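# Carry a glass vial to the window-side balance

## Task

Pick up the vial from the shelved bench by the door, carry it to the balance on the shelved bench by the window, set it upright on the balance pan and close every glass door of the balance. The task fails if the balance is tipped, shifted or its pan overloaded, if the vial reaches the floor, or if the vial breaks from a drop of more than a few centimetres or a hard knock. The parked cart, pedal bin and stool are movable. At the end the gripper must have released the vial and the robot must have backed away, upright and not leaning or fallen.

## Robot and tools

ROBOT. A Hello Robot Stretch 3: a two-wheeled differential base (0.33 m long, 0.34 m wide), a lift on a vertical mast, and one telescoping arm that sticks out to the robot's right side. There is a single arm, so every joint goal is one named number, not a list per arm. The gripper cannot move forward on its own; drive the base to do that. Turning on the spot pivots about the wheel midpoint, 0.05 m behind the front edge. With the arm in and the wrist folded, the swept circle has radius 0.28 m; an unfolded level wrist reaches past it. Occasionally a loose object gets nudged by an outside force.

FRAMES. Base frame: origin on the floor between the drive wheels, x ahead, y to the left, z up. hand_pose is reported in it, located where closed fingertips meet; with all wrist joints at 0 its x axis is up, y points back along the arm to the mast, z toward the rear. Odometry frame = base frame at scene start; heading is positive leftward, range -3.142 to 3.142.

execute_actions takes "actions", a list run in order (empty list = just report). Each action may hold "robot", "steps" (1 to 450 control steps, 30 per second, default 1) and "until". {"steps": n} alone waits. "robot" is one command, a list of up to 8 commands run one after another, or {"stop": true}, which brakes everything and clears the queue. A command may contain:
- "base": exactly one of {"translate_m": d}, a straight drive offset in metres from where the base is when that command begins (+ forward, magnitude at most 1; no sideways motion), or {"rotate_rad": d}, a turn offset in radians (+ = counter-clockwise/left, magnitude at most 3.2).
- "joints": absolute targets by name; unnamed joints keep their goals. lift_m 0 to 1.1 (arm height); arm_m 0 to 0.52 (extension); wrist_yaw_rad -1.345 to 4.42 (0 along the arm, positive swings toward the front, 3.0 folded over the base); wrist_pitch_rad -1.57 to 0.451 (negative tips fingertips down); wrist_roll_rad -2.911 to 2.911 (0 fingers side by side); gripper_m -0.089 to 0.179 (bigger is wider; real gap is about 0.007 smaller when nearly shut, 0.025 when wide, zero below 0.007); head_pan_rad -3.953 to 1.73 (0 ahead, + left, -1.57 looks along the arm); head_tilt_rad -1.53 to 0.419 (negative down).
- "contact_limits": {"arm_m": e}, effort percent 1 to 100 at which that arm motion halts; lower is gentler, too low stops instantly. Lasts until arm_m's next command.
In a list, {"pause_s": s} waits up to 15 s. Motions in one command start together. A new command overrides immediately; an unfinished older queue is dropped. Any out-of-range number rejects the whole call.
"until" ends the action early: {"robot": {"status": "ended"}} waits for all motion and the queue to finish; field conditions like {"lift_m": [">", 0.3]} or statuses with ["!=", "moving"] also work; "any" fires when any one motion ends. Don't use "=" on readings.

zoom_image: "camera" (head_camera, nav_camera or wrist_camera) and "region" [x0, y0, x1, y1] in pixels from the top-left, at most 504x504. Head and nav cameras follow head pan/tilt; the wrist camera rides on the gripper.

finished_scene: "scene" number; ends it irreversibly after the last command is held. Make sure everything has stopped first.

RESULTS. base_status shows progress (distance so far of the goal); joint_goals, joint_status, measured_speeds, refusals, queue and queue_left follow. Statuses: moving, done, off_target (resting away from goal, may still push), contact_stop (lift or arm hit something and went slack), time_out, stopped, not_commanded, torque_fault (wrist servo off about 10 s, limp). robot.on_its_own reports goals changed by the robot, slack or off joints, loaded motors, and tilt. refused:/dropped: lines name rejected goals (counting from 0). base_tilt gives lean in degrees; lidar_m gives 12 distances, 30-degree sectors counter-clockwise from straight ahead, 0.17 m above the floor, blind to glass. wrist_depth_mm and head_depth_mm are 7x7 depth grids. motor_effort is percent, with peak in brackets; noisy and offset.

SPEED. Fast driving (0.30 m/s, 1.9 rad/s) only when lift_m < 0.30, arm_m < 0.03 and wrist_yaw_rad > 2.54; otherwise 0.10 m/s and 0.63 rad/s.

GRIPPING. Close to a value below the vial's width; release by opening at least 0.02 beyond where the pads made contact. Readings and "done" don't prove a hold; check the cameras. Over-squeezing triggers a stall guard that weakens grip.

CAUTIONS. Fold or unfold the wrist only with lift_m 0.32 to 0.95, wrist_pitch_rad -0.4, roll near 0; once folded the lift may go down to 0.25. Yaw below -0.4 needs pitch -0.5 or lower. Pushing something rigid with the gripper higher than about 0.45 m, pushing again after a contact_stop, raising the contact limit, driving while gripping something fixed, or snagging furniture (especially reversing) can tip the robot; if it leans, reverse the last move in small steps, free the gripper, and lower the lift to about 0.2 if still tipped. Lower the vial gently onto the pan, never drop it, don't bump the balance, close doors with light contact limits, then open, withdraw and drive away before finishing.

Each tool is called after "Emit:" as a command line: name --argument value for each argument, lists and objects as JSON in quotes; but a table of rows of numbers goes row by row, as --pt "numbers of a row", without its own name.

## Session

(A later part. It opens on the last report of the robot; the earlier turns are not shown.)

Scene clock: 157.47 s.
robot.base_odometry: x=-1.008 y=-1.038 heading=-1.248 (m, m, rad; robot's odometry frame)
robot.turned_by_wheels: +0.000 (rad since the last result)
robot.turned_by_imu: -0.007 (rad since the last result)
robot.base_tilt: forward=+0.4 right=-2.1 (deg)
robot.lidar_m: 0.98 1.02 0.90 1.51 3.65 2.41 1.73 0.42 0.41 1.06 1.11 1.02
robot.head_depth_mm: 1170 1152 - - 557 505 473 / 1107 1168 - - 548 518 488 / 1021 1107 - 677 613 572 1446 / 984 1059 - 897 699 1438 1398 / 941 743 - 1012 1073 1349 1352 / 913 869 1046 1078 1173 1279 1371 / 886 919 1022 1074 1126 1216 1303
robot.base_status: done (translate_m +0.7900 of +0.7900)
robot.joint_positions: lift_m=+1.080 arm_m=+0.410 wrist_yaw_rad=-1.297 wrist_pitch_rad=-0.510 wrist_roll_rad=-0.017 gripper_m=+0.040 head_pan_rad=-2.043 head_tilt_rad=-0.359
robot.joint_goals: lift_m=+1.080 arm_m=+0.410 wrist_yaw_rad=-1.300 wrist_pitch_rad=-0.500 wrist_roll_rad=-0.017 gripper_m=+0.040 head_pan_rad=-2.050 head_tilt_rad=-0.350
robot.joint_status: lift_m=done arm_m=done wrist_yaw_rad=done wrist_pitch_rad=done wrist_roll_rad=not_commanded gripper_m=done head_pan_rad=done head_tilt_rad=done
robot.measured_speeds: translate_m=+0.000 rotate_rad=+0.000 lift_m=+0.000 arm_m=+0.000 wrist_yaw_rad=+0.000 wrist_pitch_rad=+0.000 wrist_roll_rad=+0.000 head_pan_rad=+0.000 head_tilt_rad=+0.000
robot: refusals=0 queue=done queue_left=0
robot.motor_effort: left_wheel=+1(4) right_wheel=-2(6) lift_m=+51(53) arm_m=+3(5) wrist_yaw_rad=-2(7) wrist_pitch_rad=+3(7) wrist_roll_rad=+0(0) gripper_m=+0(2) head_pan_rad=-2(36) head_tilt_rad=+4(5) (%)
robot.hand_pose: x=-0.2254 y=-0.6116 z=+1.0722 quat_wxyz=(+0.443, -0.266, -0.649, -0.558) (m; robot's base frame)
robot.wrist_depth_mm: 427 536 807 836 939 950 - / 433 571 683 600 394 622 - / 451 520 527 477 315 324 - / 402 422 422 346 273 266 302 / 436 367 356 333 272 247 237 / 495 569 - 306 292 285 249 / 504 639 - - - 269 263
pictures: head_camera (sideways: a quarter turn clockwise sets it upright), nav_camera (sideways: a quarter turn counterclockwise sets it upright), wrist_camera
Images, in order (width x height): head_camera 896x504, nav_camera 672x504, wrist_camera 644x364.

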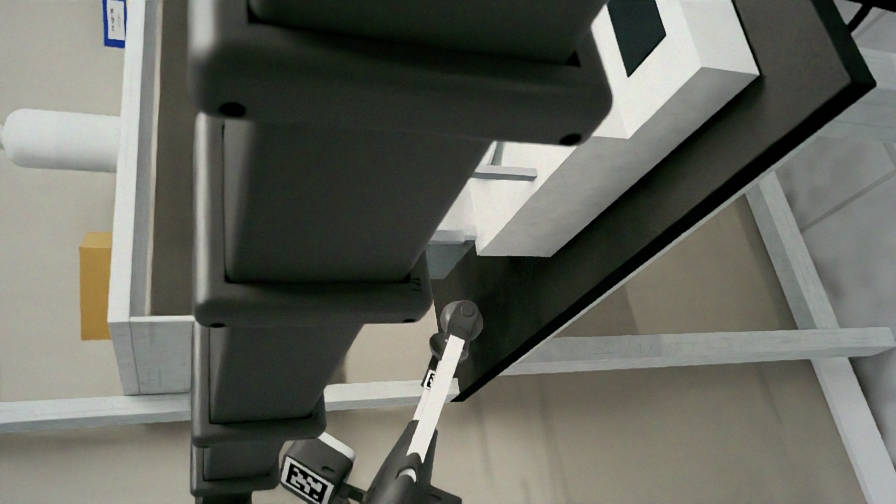

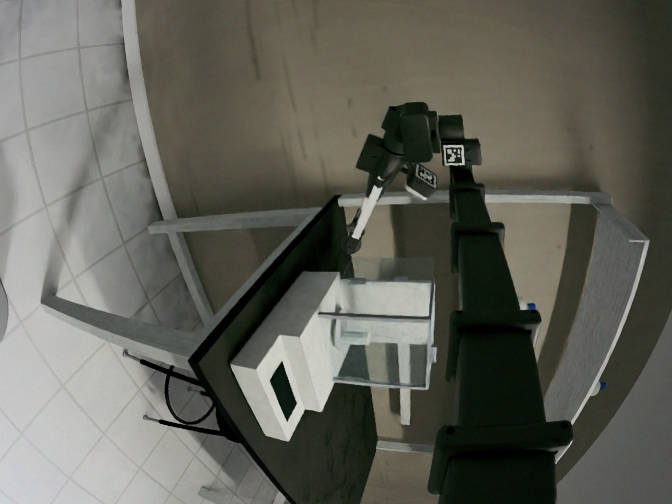

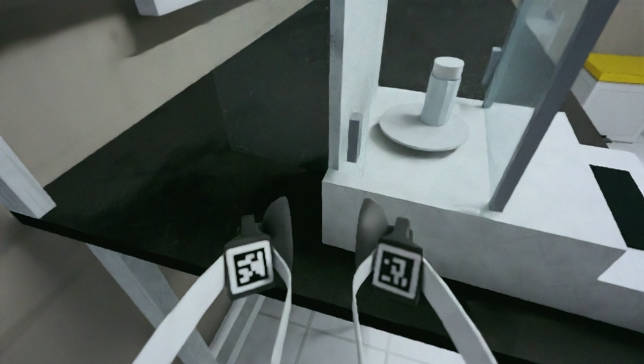

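Emit:
execute_actions --actions '[{"robot":{"base":{"translate_m":-0.07},"joints":{"arm_m":0.422,"wrist_yaw_rad":-1.345}},"steps":450,"until":{"robot":{"status":"ended"}}}]'

Scene clock: 160.23 s.
robot.base_odometry: x=-1.031 y=-0.972 heading=-1.248 (m, m, rad; robot's odometry frame)
robot.turned_by_wheels: +0.000 (rad since the last result)
robot.turned_by_imu: +0.000 (rad since the last result)
robot.base_tilt: forward=+0.2 right=-2.0 (deg)
robot.lidar_m: 1.05 1.09 0.93 1.79 3.64 2.33 1.66 0.84 0.37 0.96 1.10 1.09
robot.head_depth_mm: 1147 1157 - - 558 498 473 / 1119 1166 - - 546 475 445 / 837 1113 - 654 550 499 444 / 1005 1058 - 688 597 551 1373 / 932 998 - 946 695 1355 1393 / 905 751 1059 1005 1060 1242 1323 / 865 850 954 1066 1129 1209 1302
robot.base_status: done (translate_m -0.0700 of -0.0700)
robot.joint_positions: lift_m=+1.080 arm_m=+0.422 wrist_yaw_rad=-1.330 wrist_pitch_rad=-0.510 wrist_roll_rad=-0.017 gripper_m=+0.040 head_pan_rad=-2.043 head_tilt_rad=-0.359
robot.joint_goals: lift_m=+1.080 arm_m=+0.422 wrist_yaw_rad=-1.345 wrist_pitch_rad=-0.500 wrist_roll_rad=-0.017 gripper_m=+0.040 head_pan_rad=-2.050 head_tilt_rad=-0.350
robot.joint_status: lift_m=done arm_m=done wrist_yaw_rad=done wrist_pitch_rad=done wrist_roll_rad=not_commanded gripper_m=done head_pan_rad=done head_tilt_rad=done
robot.measured_speeds: translate_m=+0.000 rotate_rad=+0.000 lift_m=+0.000 arm_m=+0.000 wrist_yaw_rad=+0.000 wrist_pitch_rad=+0.000 wrist_roll_rad=+0.000 head_pan_rad=+0.000 head_tilt_rad=+0.000
robot: refusals=0 queue=done queue_left=0
robot.motor_effort: left_wheel=+1(2) right_wheel=-2(7) lift_m=+51(51) arm_m=+3(1) wrist_yaw_rad=-3(3) wrist_pitch_rad=+3(3) wrist_roll_rad=+0(0) gripper_m=+0(1) head_pan_rad=-3(2) head_tilt_rad=+5(5) (%)
robot.hand_pose: x=-0.2271 y=-0.6170 z=+1.0721 quat_wxyz=(+0.434, -0.277, -0.645, -0.565) (m; robot's base frame)
robot.wrist_depth_mm: 422 520 791 196 944 952 - / 438 563 686 224 680 627 - / 449 524 521 266 287 321 467 / 428 423 421 260 261 274 253 / 357 354 359 233 235 231 224 / 309 308 298 256 227 199 200 / 482 291 273 270 258 217 192
pictures: head_camera (sideways: a quarter turn clockwise sets it upright), nav_camera (sideways: a quarter turn counterclockwise sets it upright), wrist_camera
Images, in order (width x height): head_camera 896x504, nav_camera 672x504, wrist_camera 644x364.

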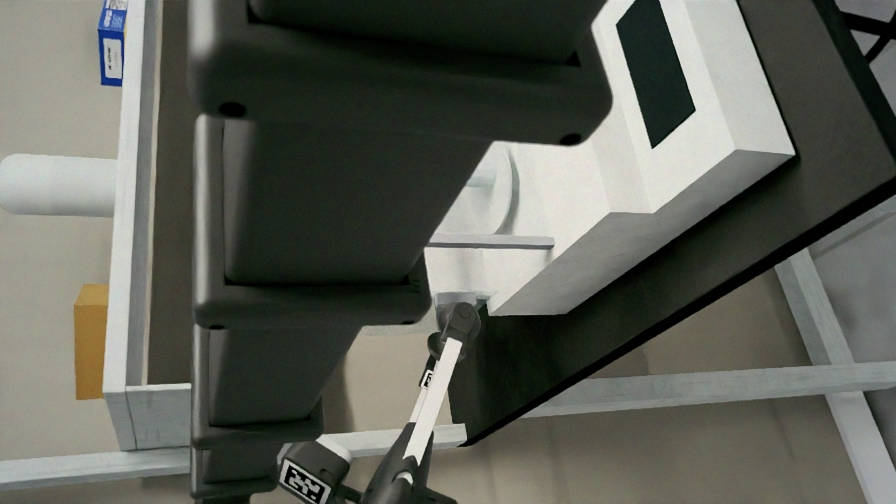

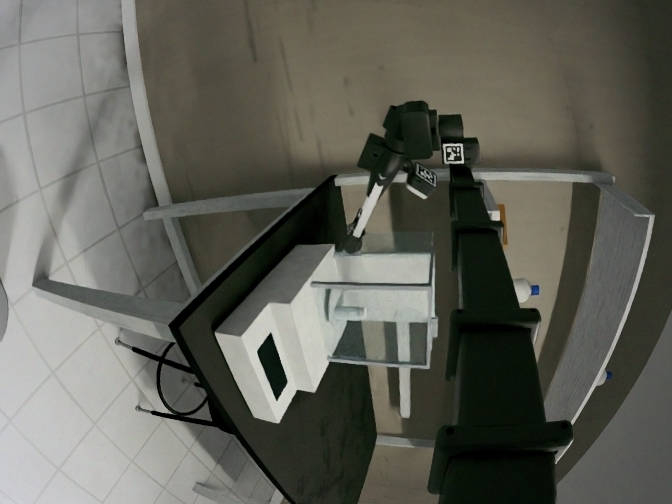

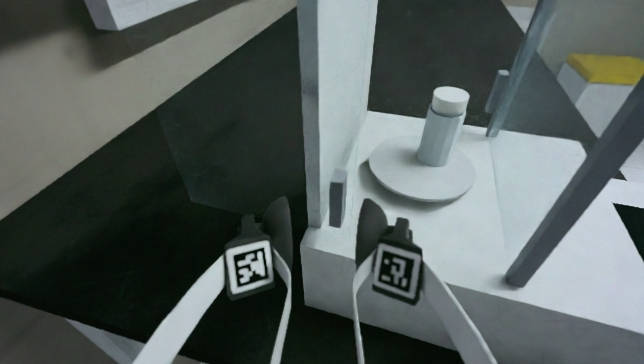

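Emit:
execute_actions --actions '[{"robot":[{"base":{"translate_m":-0.016}},{"joints":{"gripper_m":0.025}},{"joints":{"arm_m":0.33},"contact_limits":{"arm_m":10}}],"steps":450,"until":{"robot":{"status":"ended"}}}]'

Scene clock: 164.63 s.
robot.base_odometry: x=-1.036 y=-0.957 heading=-1.248 (m, m, rad; robot's odometry frame)
robot.turned_by_wheels: +0.000 (rad since the last result)
robot.turned_by_imu: +0.000 (rad since the last result)
robot.base_tilt: forward=+0.3 right=-2.0 (deg)
robot.lidar_m: 1.07 1.11 0.94 1.86 3.68 2.32 1.65 0.82 0.36 0.96 1.10 1.10
robot.head_depth_mm: 1153 1143 - - 560 496 473 / 1106 1169 - - 548 475 446 / 831 1107 - 644 551 484 444 / 989 1052 - 681 575 534 484 / 946 1006 - 1075 666 615 1396 / 901 813 - 1070 843 1227 1324 / 873 843 965 1044 1120 1213 1302
robot.base_status: done (translate_m -0.0160 of -0.0160)
robot.joint_positions: lift_m=+1.080 arm_m=+0.330 wrist_yaw_rad=-1.324 wrist_pitch_rad=-0.517 wrist_roll_rad=-0.017 gripper_m=+0.025 head_pan_rad=-2.043 head_tilt_rad=-0.359
robot.joint_goals: lift_m=+1.080 arm_m=+0.330 wrist_yaw_rad=-1.345 wrist_pitch_rad=-0.500 wrist_roll_rad=-0.017 gripper_m=+0.025 head_pan_rad=-2.050 head_tilt_rad=-0.350
robot.joint_status: lift_m=done arm_m=done wrist_yaw_rad=done wrist_pitch_rad=done wrist_roll_rad=not_commanded gripper_m=done head_pan_rad=done head_tilt_rad=done
robot.measured_speeds: translate_m=+0.000 rotate_rad=+0.000 lift_m=+0.000 arm_m=+0.000 wrist_yaw_rad=+0.000 wrist_pitch_rad=+0.000 wrist_roll_rad=+0.000 head_pan_rad=+0.000 head_tilt_rad=+0.000
robot: refusals=0 queue=done queue_left=0
robot.motor_effort: left_wheel=+5(6) right_wheel=-13(13) lift_m=+49(51) arm_m=-4(3) wrist_yaw_rad=-8(7) wrist_pitch_rad=+5(5) wrist_roll_rad=+0(0) gripper_m=-2(59) head_pan_rad=-3(3) head_tilt_rad=+5(4) (%)
robot.contact_limits: arm_m 10 (drawing in: default 18, maximum 29; extending or still: default 24, maximum 40)
robot.hand_pose: x=-0.2258 y=-0.5267 z=+1.0707 quat_wxyz=(+0.434, -0.272, -0.647, -0.566) (m; robot's base frame)
robot.wrist_depth_mm: 471 168 223 919 866 - - / 509 581 236 650 628 725 - / 505 500 249 283 319 510 - / 429 413 255 259 262 302 - / 355 353 239 230 230 259 - / 306 302 282 220 204 209 245 / 533 277 270 264 231 204 210
pictures: head_camera (sideways: a quarter turn clockwise sets it upright), nav_camera (sideways: a quarter turn counterclockwise sets it upright), wrist_camera
Images, in order (width x height): head_camera 896x504, nav_camera 672x504, wrist_camera 644x364.

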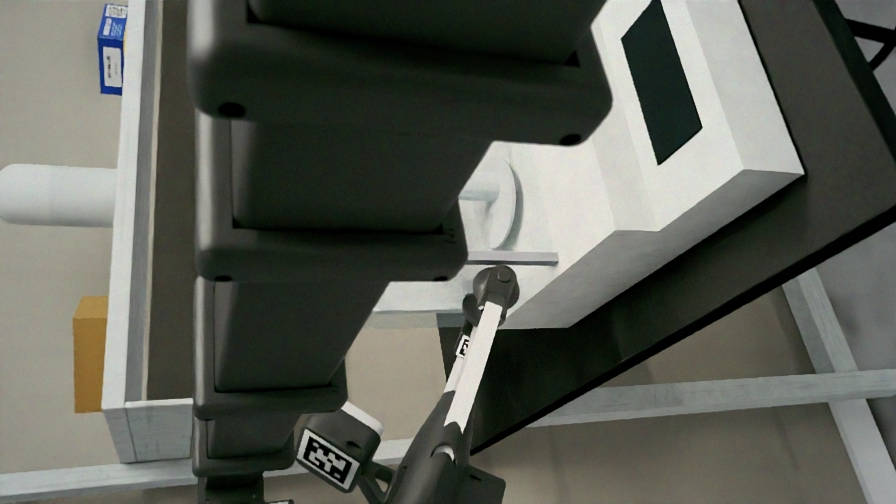

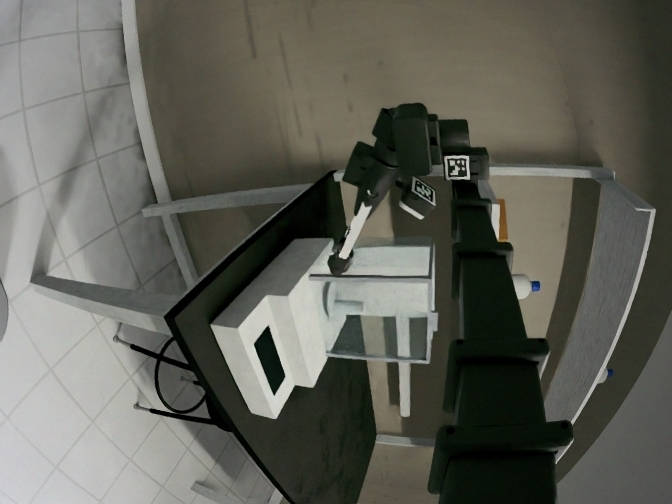

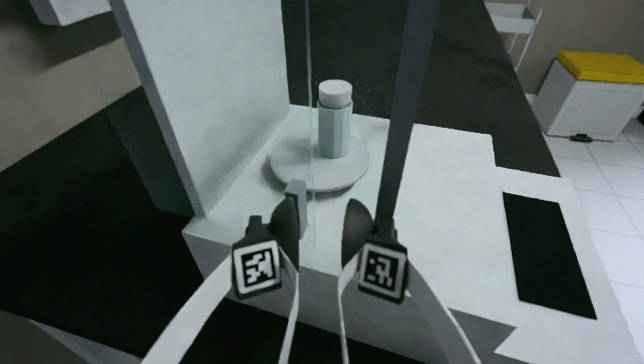

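Emit:
execute_actions --actions '[{"robot":[{"base":{"translate_m":0.025}},{"joints":{"gripper_m":0.1,"arm_m":0.315}},{"base":{"translate_m":-0.044}},{"joints":{"arm_m":0.265},"contact_limits":{"arm_m":10}}],"steps":450,"until":{"robot":{"status":"ended"}}}]'

Scene clock: 172.37 s.
robot.base_odometry: x=-1.042 y=-0.939 heading=-1.248 (m, m, rad; robot's odometry frame)
robot.turned_by_wheels: +0.000 (rad since the last result)
robot.turned_by_imu: -0.002 (rad since the last result)
robot.base_tilt: forward=+0.3 right=-2.1 (deg)
robot.lidar_m: 1.08 1.13 0.95 1.93 3.68 2.30 1.63 0.81 0.35 0.96 1.10 1.12
robot.head_depth_mm: 1162 1150 - - 560 494 474 / 1105 1181 - - 547 472 446 / 831 1105 - - 549 468 441 / 966 1059 - 673 536 505 456 / 944 1006 - 675 639 570 1372 / 894 965 - 1087 797 1165 1310 / 873 805 975 - 1139 1210 1296
robot.base_status: done (translate_m -0.0440 of -0.0440)
robot.joint_positions: lift_m=+1.080 arm_m=+0.265 wrist_yaw_rad=-1.329 wrist_pitch_rad=-0.517 wrist_roll_rad=-0.017 gripper_m=+0.100 head_pan_rad=-2.043 head_tilt_rad=-0.359
robot.joint_goals: lift_m=+1.080 arm_m=+0.265 wrist_yaw_rad=-1.345 wrist_pitch_rad=-0.500 wrist_roll_rad=-0.017 gripper_m=+0.100 head_pan_rad=-2.050 head_tilt_rad=-0.350
robot.joint_status: lift_m=done arm_m=done wrist_yaw_rad=done wrist_pitch_rad=done wrist_roll_rad=not_commanded gripper_m=done head_pan_rad=done head_tilt_rad=done
robot.measured_speeds: translate_m=+0.000 rotate_rad=+0.000 lift_m=+0.000 arm_m=+0.000 wrist_yaw_rad=+0.000 wrist_pitch_rad=+0.000 wrist_roll_rad=+0.000 head_pan_rad=+0.000 head_tilt_rad=+0.000
robot: refusals=0 queue=done queue_left=0
robot.motor_effort: left_wheel=+2(10) right_wheel=-4(12) lift_m=+49(50) arm_m=-3(1) wrist_yaw_rad=-3(8) wrist_pitch_rad=+5(5) wrist_roll_rad=+0(0) gripper_m=-1(79) head_pan_rad=-3(3) head_tilt_rad=+4(5) (%)
robot.contact_limits: arm_m 10 (drawing in: default 18, maximum 29; extending or still: default 24, maximum 40)
robot.hand_pose: x=-0.2261 y=-0.4606 z=+1.0707 quat_wxyz=(+0.432, -0.274, -0.646, -0.567) (m; robot's base frame)
robot.wrist_depth_mm: 181 225 278 922 928 - - / 188 235 285 620 655 - - / 202 245 283 332 516 - - / 407 254 253 274 295 449 - / 356 236 173 231 238 309 - / 308 291 211 200 205 302 - / 278 270 260 218 205 210 -
pictures: head_camera (sideways: a quarter turn clockwise sets it upright), nav_camera (sideways: a quarter turn counterclockwise sets it upright), wrist_camera
Images, in order (width x height): head_camera 896x504, nav_camera 672x504, wrist_camera 644x364.

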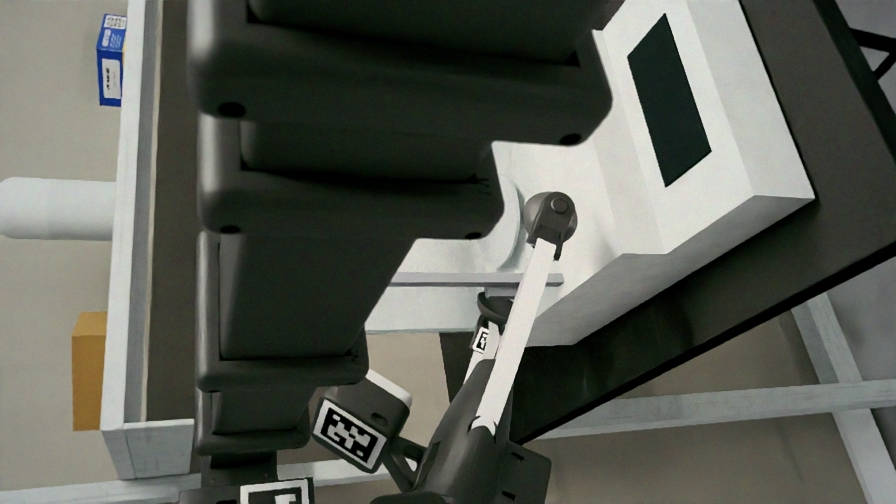

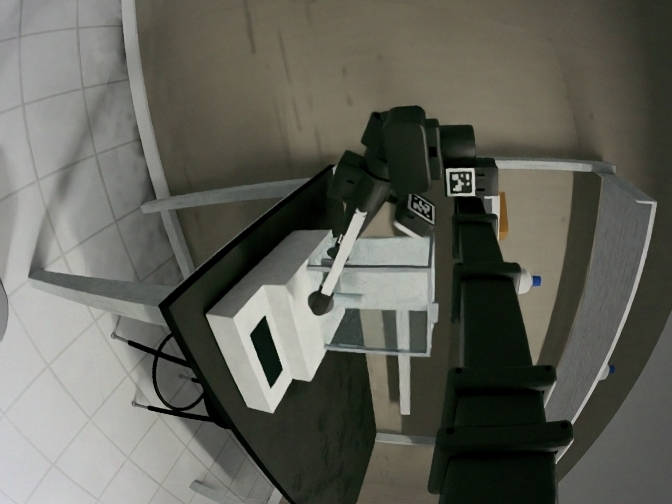

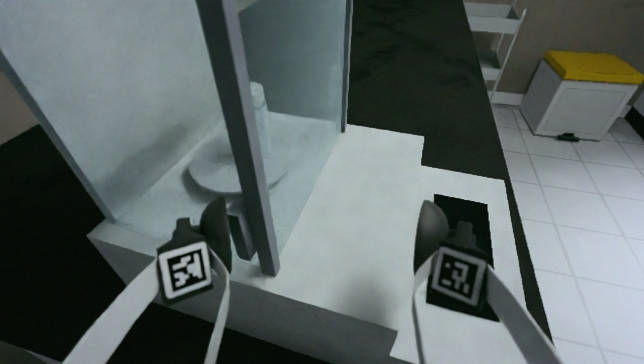

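Emit:
execute_actions --actions '[{"robot":[{"joints":{"arm_m":0.252},"contact_limits":{"arm_m":10}},{"joints":{"arm_m":0.265}},{"base":{"translate_m":0.35}},{"joints":{"arm_m":0.02,"lift_m":0.85,"head_pan_rad":-2.5,"head_tilt_rad":-0.2}}],"steps":450,"until":{"robot":{"status":"ended"}}}]'

Emit:
zoom_image --camera "head_camera" --region '[300,100,600,400]'

Scene clock: 182.67 s.
robot.base_odometry: x=-0.931 y=-1.271 heading=-1.248 (m, m, rad; robot's odometry frame)
robot.turned_by_wheels: +0.000 (rad since the last result)
robot.turned_by_imu: -0.004 (rad since the last result)
robot.base_tilt: forward=+0.4 right=-2.0 (deg)
robot.lidar_m: 0.74 0.77 0.84 0.83 3.70 2.66 1.97 0.61 1.08 1.06 1.04 0.76
robot.head_depth_mm: 2391 2709 2890 1836 1001 2185 1729 / 1751 2087 2164 1833 996 735 1665 / 1535 1852 1920 1808 796 665 682 / 1504 1554 1668 1618 750 704 1658 / 1376 1441 1462 872 786 778 1647 / 1249 1232 1325 1270 870 1446 1490 / 1132 1139 1197 1245 977 1317 1378
robot.base_status: done (translate_m +0.3500 of +0.3500)
robot.joint_positions: lift_m=+0.850 arm_m=+0.020 wrist_yaw_rad=-1.331 wrist_pitch_rad=-0.517 wrist_roll_rad=-0.017 gripper_m=+0.100 head_pan_rad=-2.493 head_tilt_rad=-0.211
robot.joint_goals: lift_m=+0.850 arm_m=+0.020 wrist_yaw_rad=-1.345 wrist_pitch_rad=-0.500 wrist_roll_rad=-0.017 gripper_m=+0.100 head_pan_rad=-2.500 head_tilt_rad=-0.200
robot.joint_status: lift_m=done arm_m=done wrist_yaw_rad=done wrist_pitch_rad=done wrist_roll_rad=not_commanded gripper_m=done head_pan_rad=done head_tilt_rad=done
robot.measured_speeds: translate_m=+0.000 rotate_rad=+0.000 lift_m=+0.000 arm_m=+0.000 wrist_yaw_rad=+0.000 wrist_pitch_rad=+0.000 wrist_roll_rad=+0.000 head_pan_rad=+0.000 head_tilt_rad=+0.000
robot: refusals=0 queue=done queue_left=0
robot.motor_effort: left_wheel=+1(6) right_wheel=-2(8) lift_m=+27(48) arm_m=-3(5) wrist_yaw_rad=-2(15) wrist_pitch_rad=+5(5) wrist_roll_rad=+0(0) gripper_m=+1(5) head_pan_rad=-3(25) head_tilt_rad=+6(22) (%)
robot.hand_pose: x=-0.2263 y=-0.2153 z=+0.8416 quat_wxyz=(+0.432, -0.275, -0.646, -0.567) (m; robot's base frame)
robot.wrist_depth_mm: 709 467 420 410 - - - / 789 - - 462 - - - / 742 - - - - - - / 786 - - - - - - / 860 - - - - - - / 876 - - - - - - / 872 909 901 932 927 899 885
pictures: head_camera (sideways: a quarter turn clockwise sets it upright), nav_camera (sideways: a quarter turn counterclockwise sets it upright), wrist_camera
Images, in order (width x height): head_camera 896x504, nav_camera 672x504, wrist_camera 644x364.

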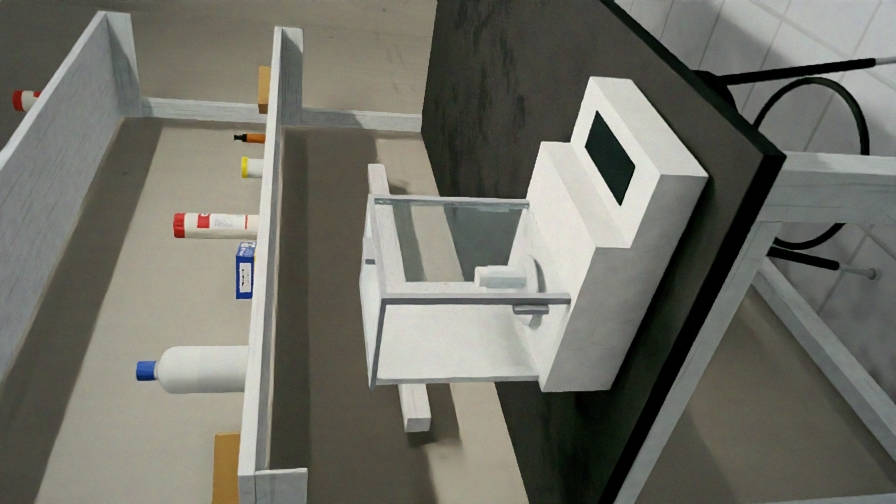

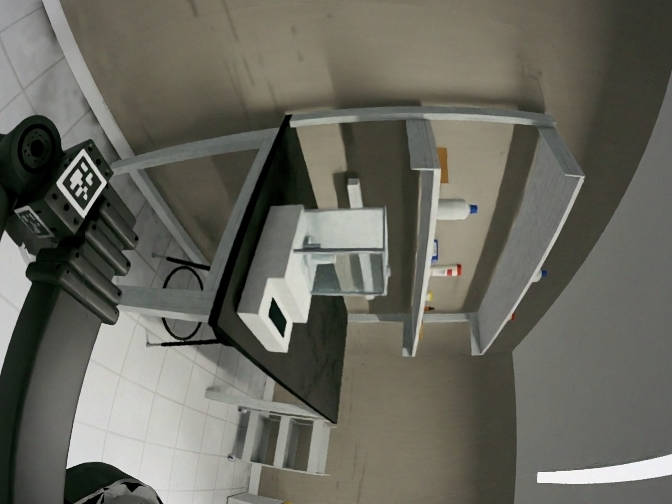

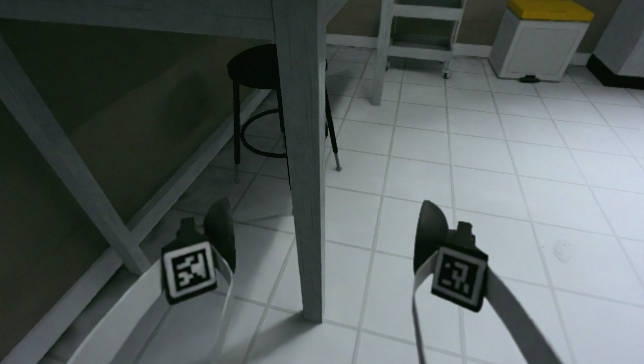

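Region (300, 100, 600, 400) of head_camera's 896x504 image, scaled by 1.680, with more detail than that image has.

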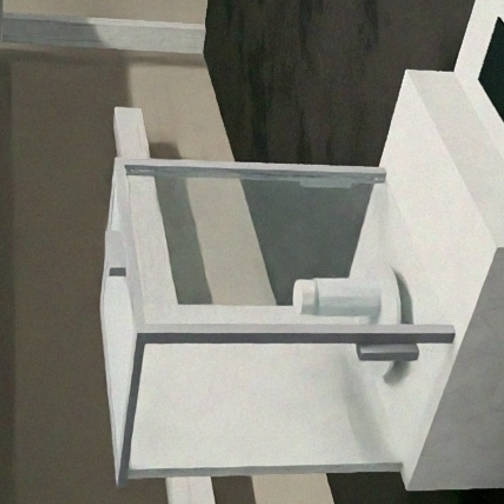

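Emit:
finished_scene --scene 1

The scene is finished: the task was done.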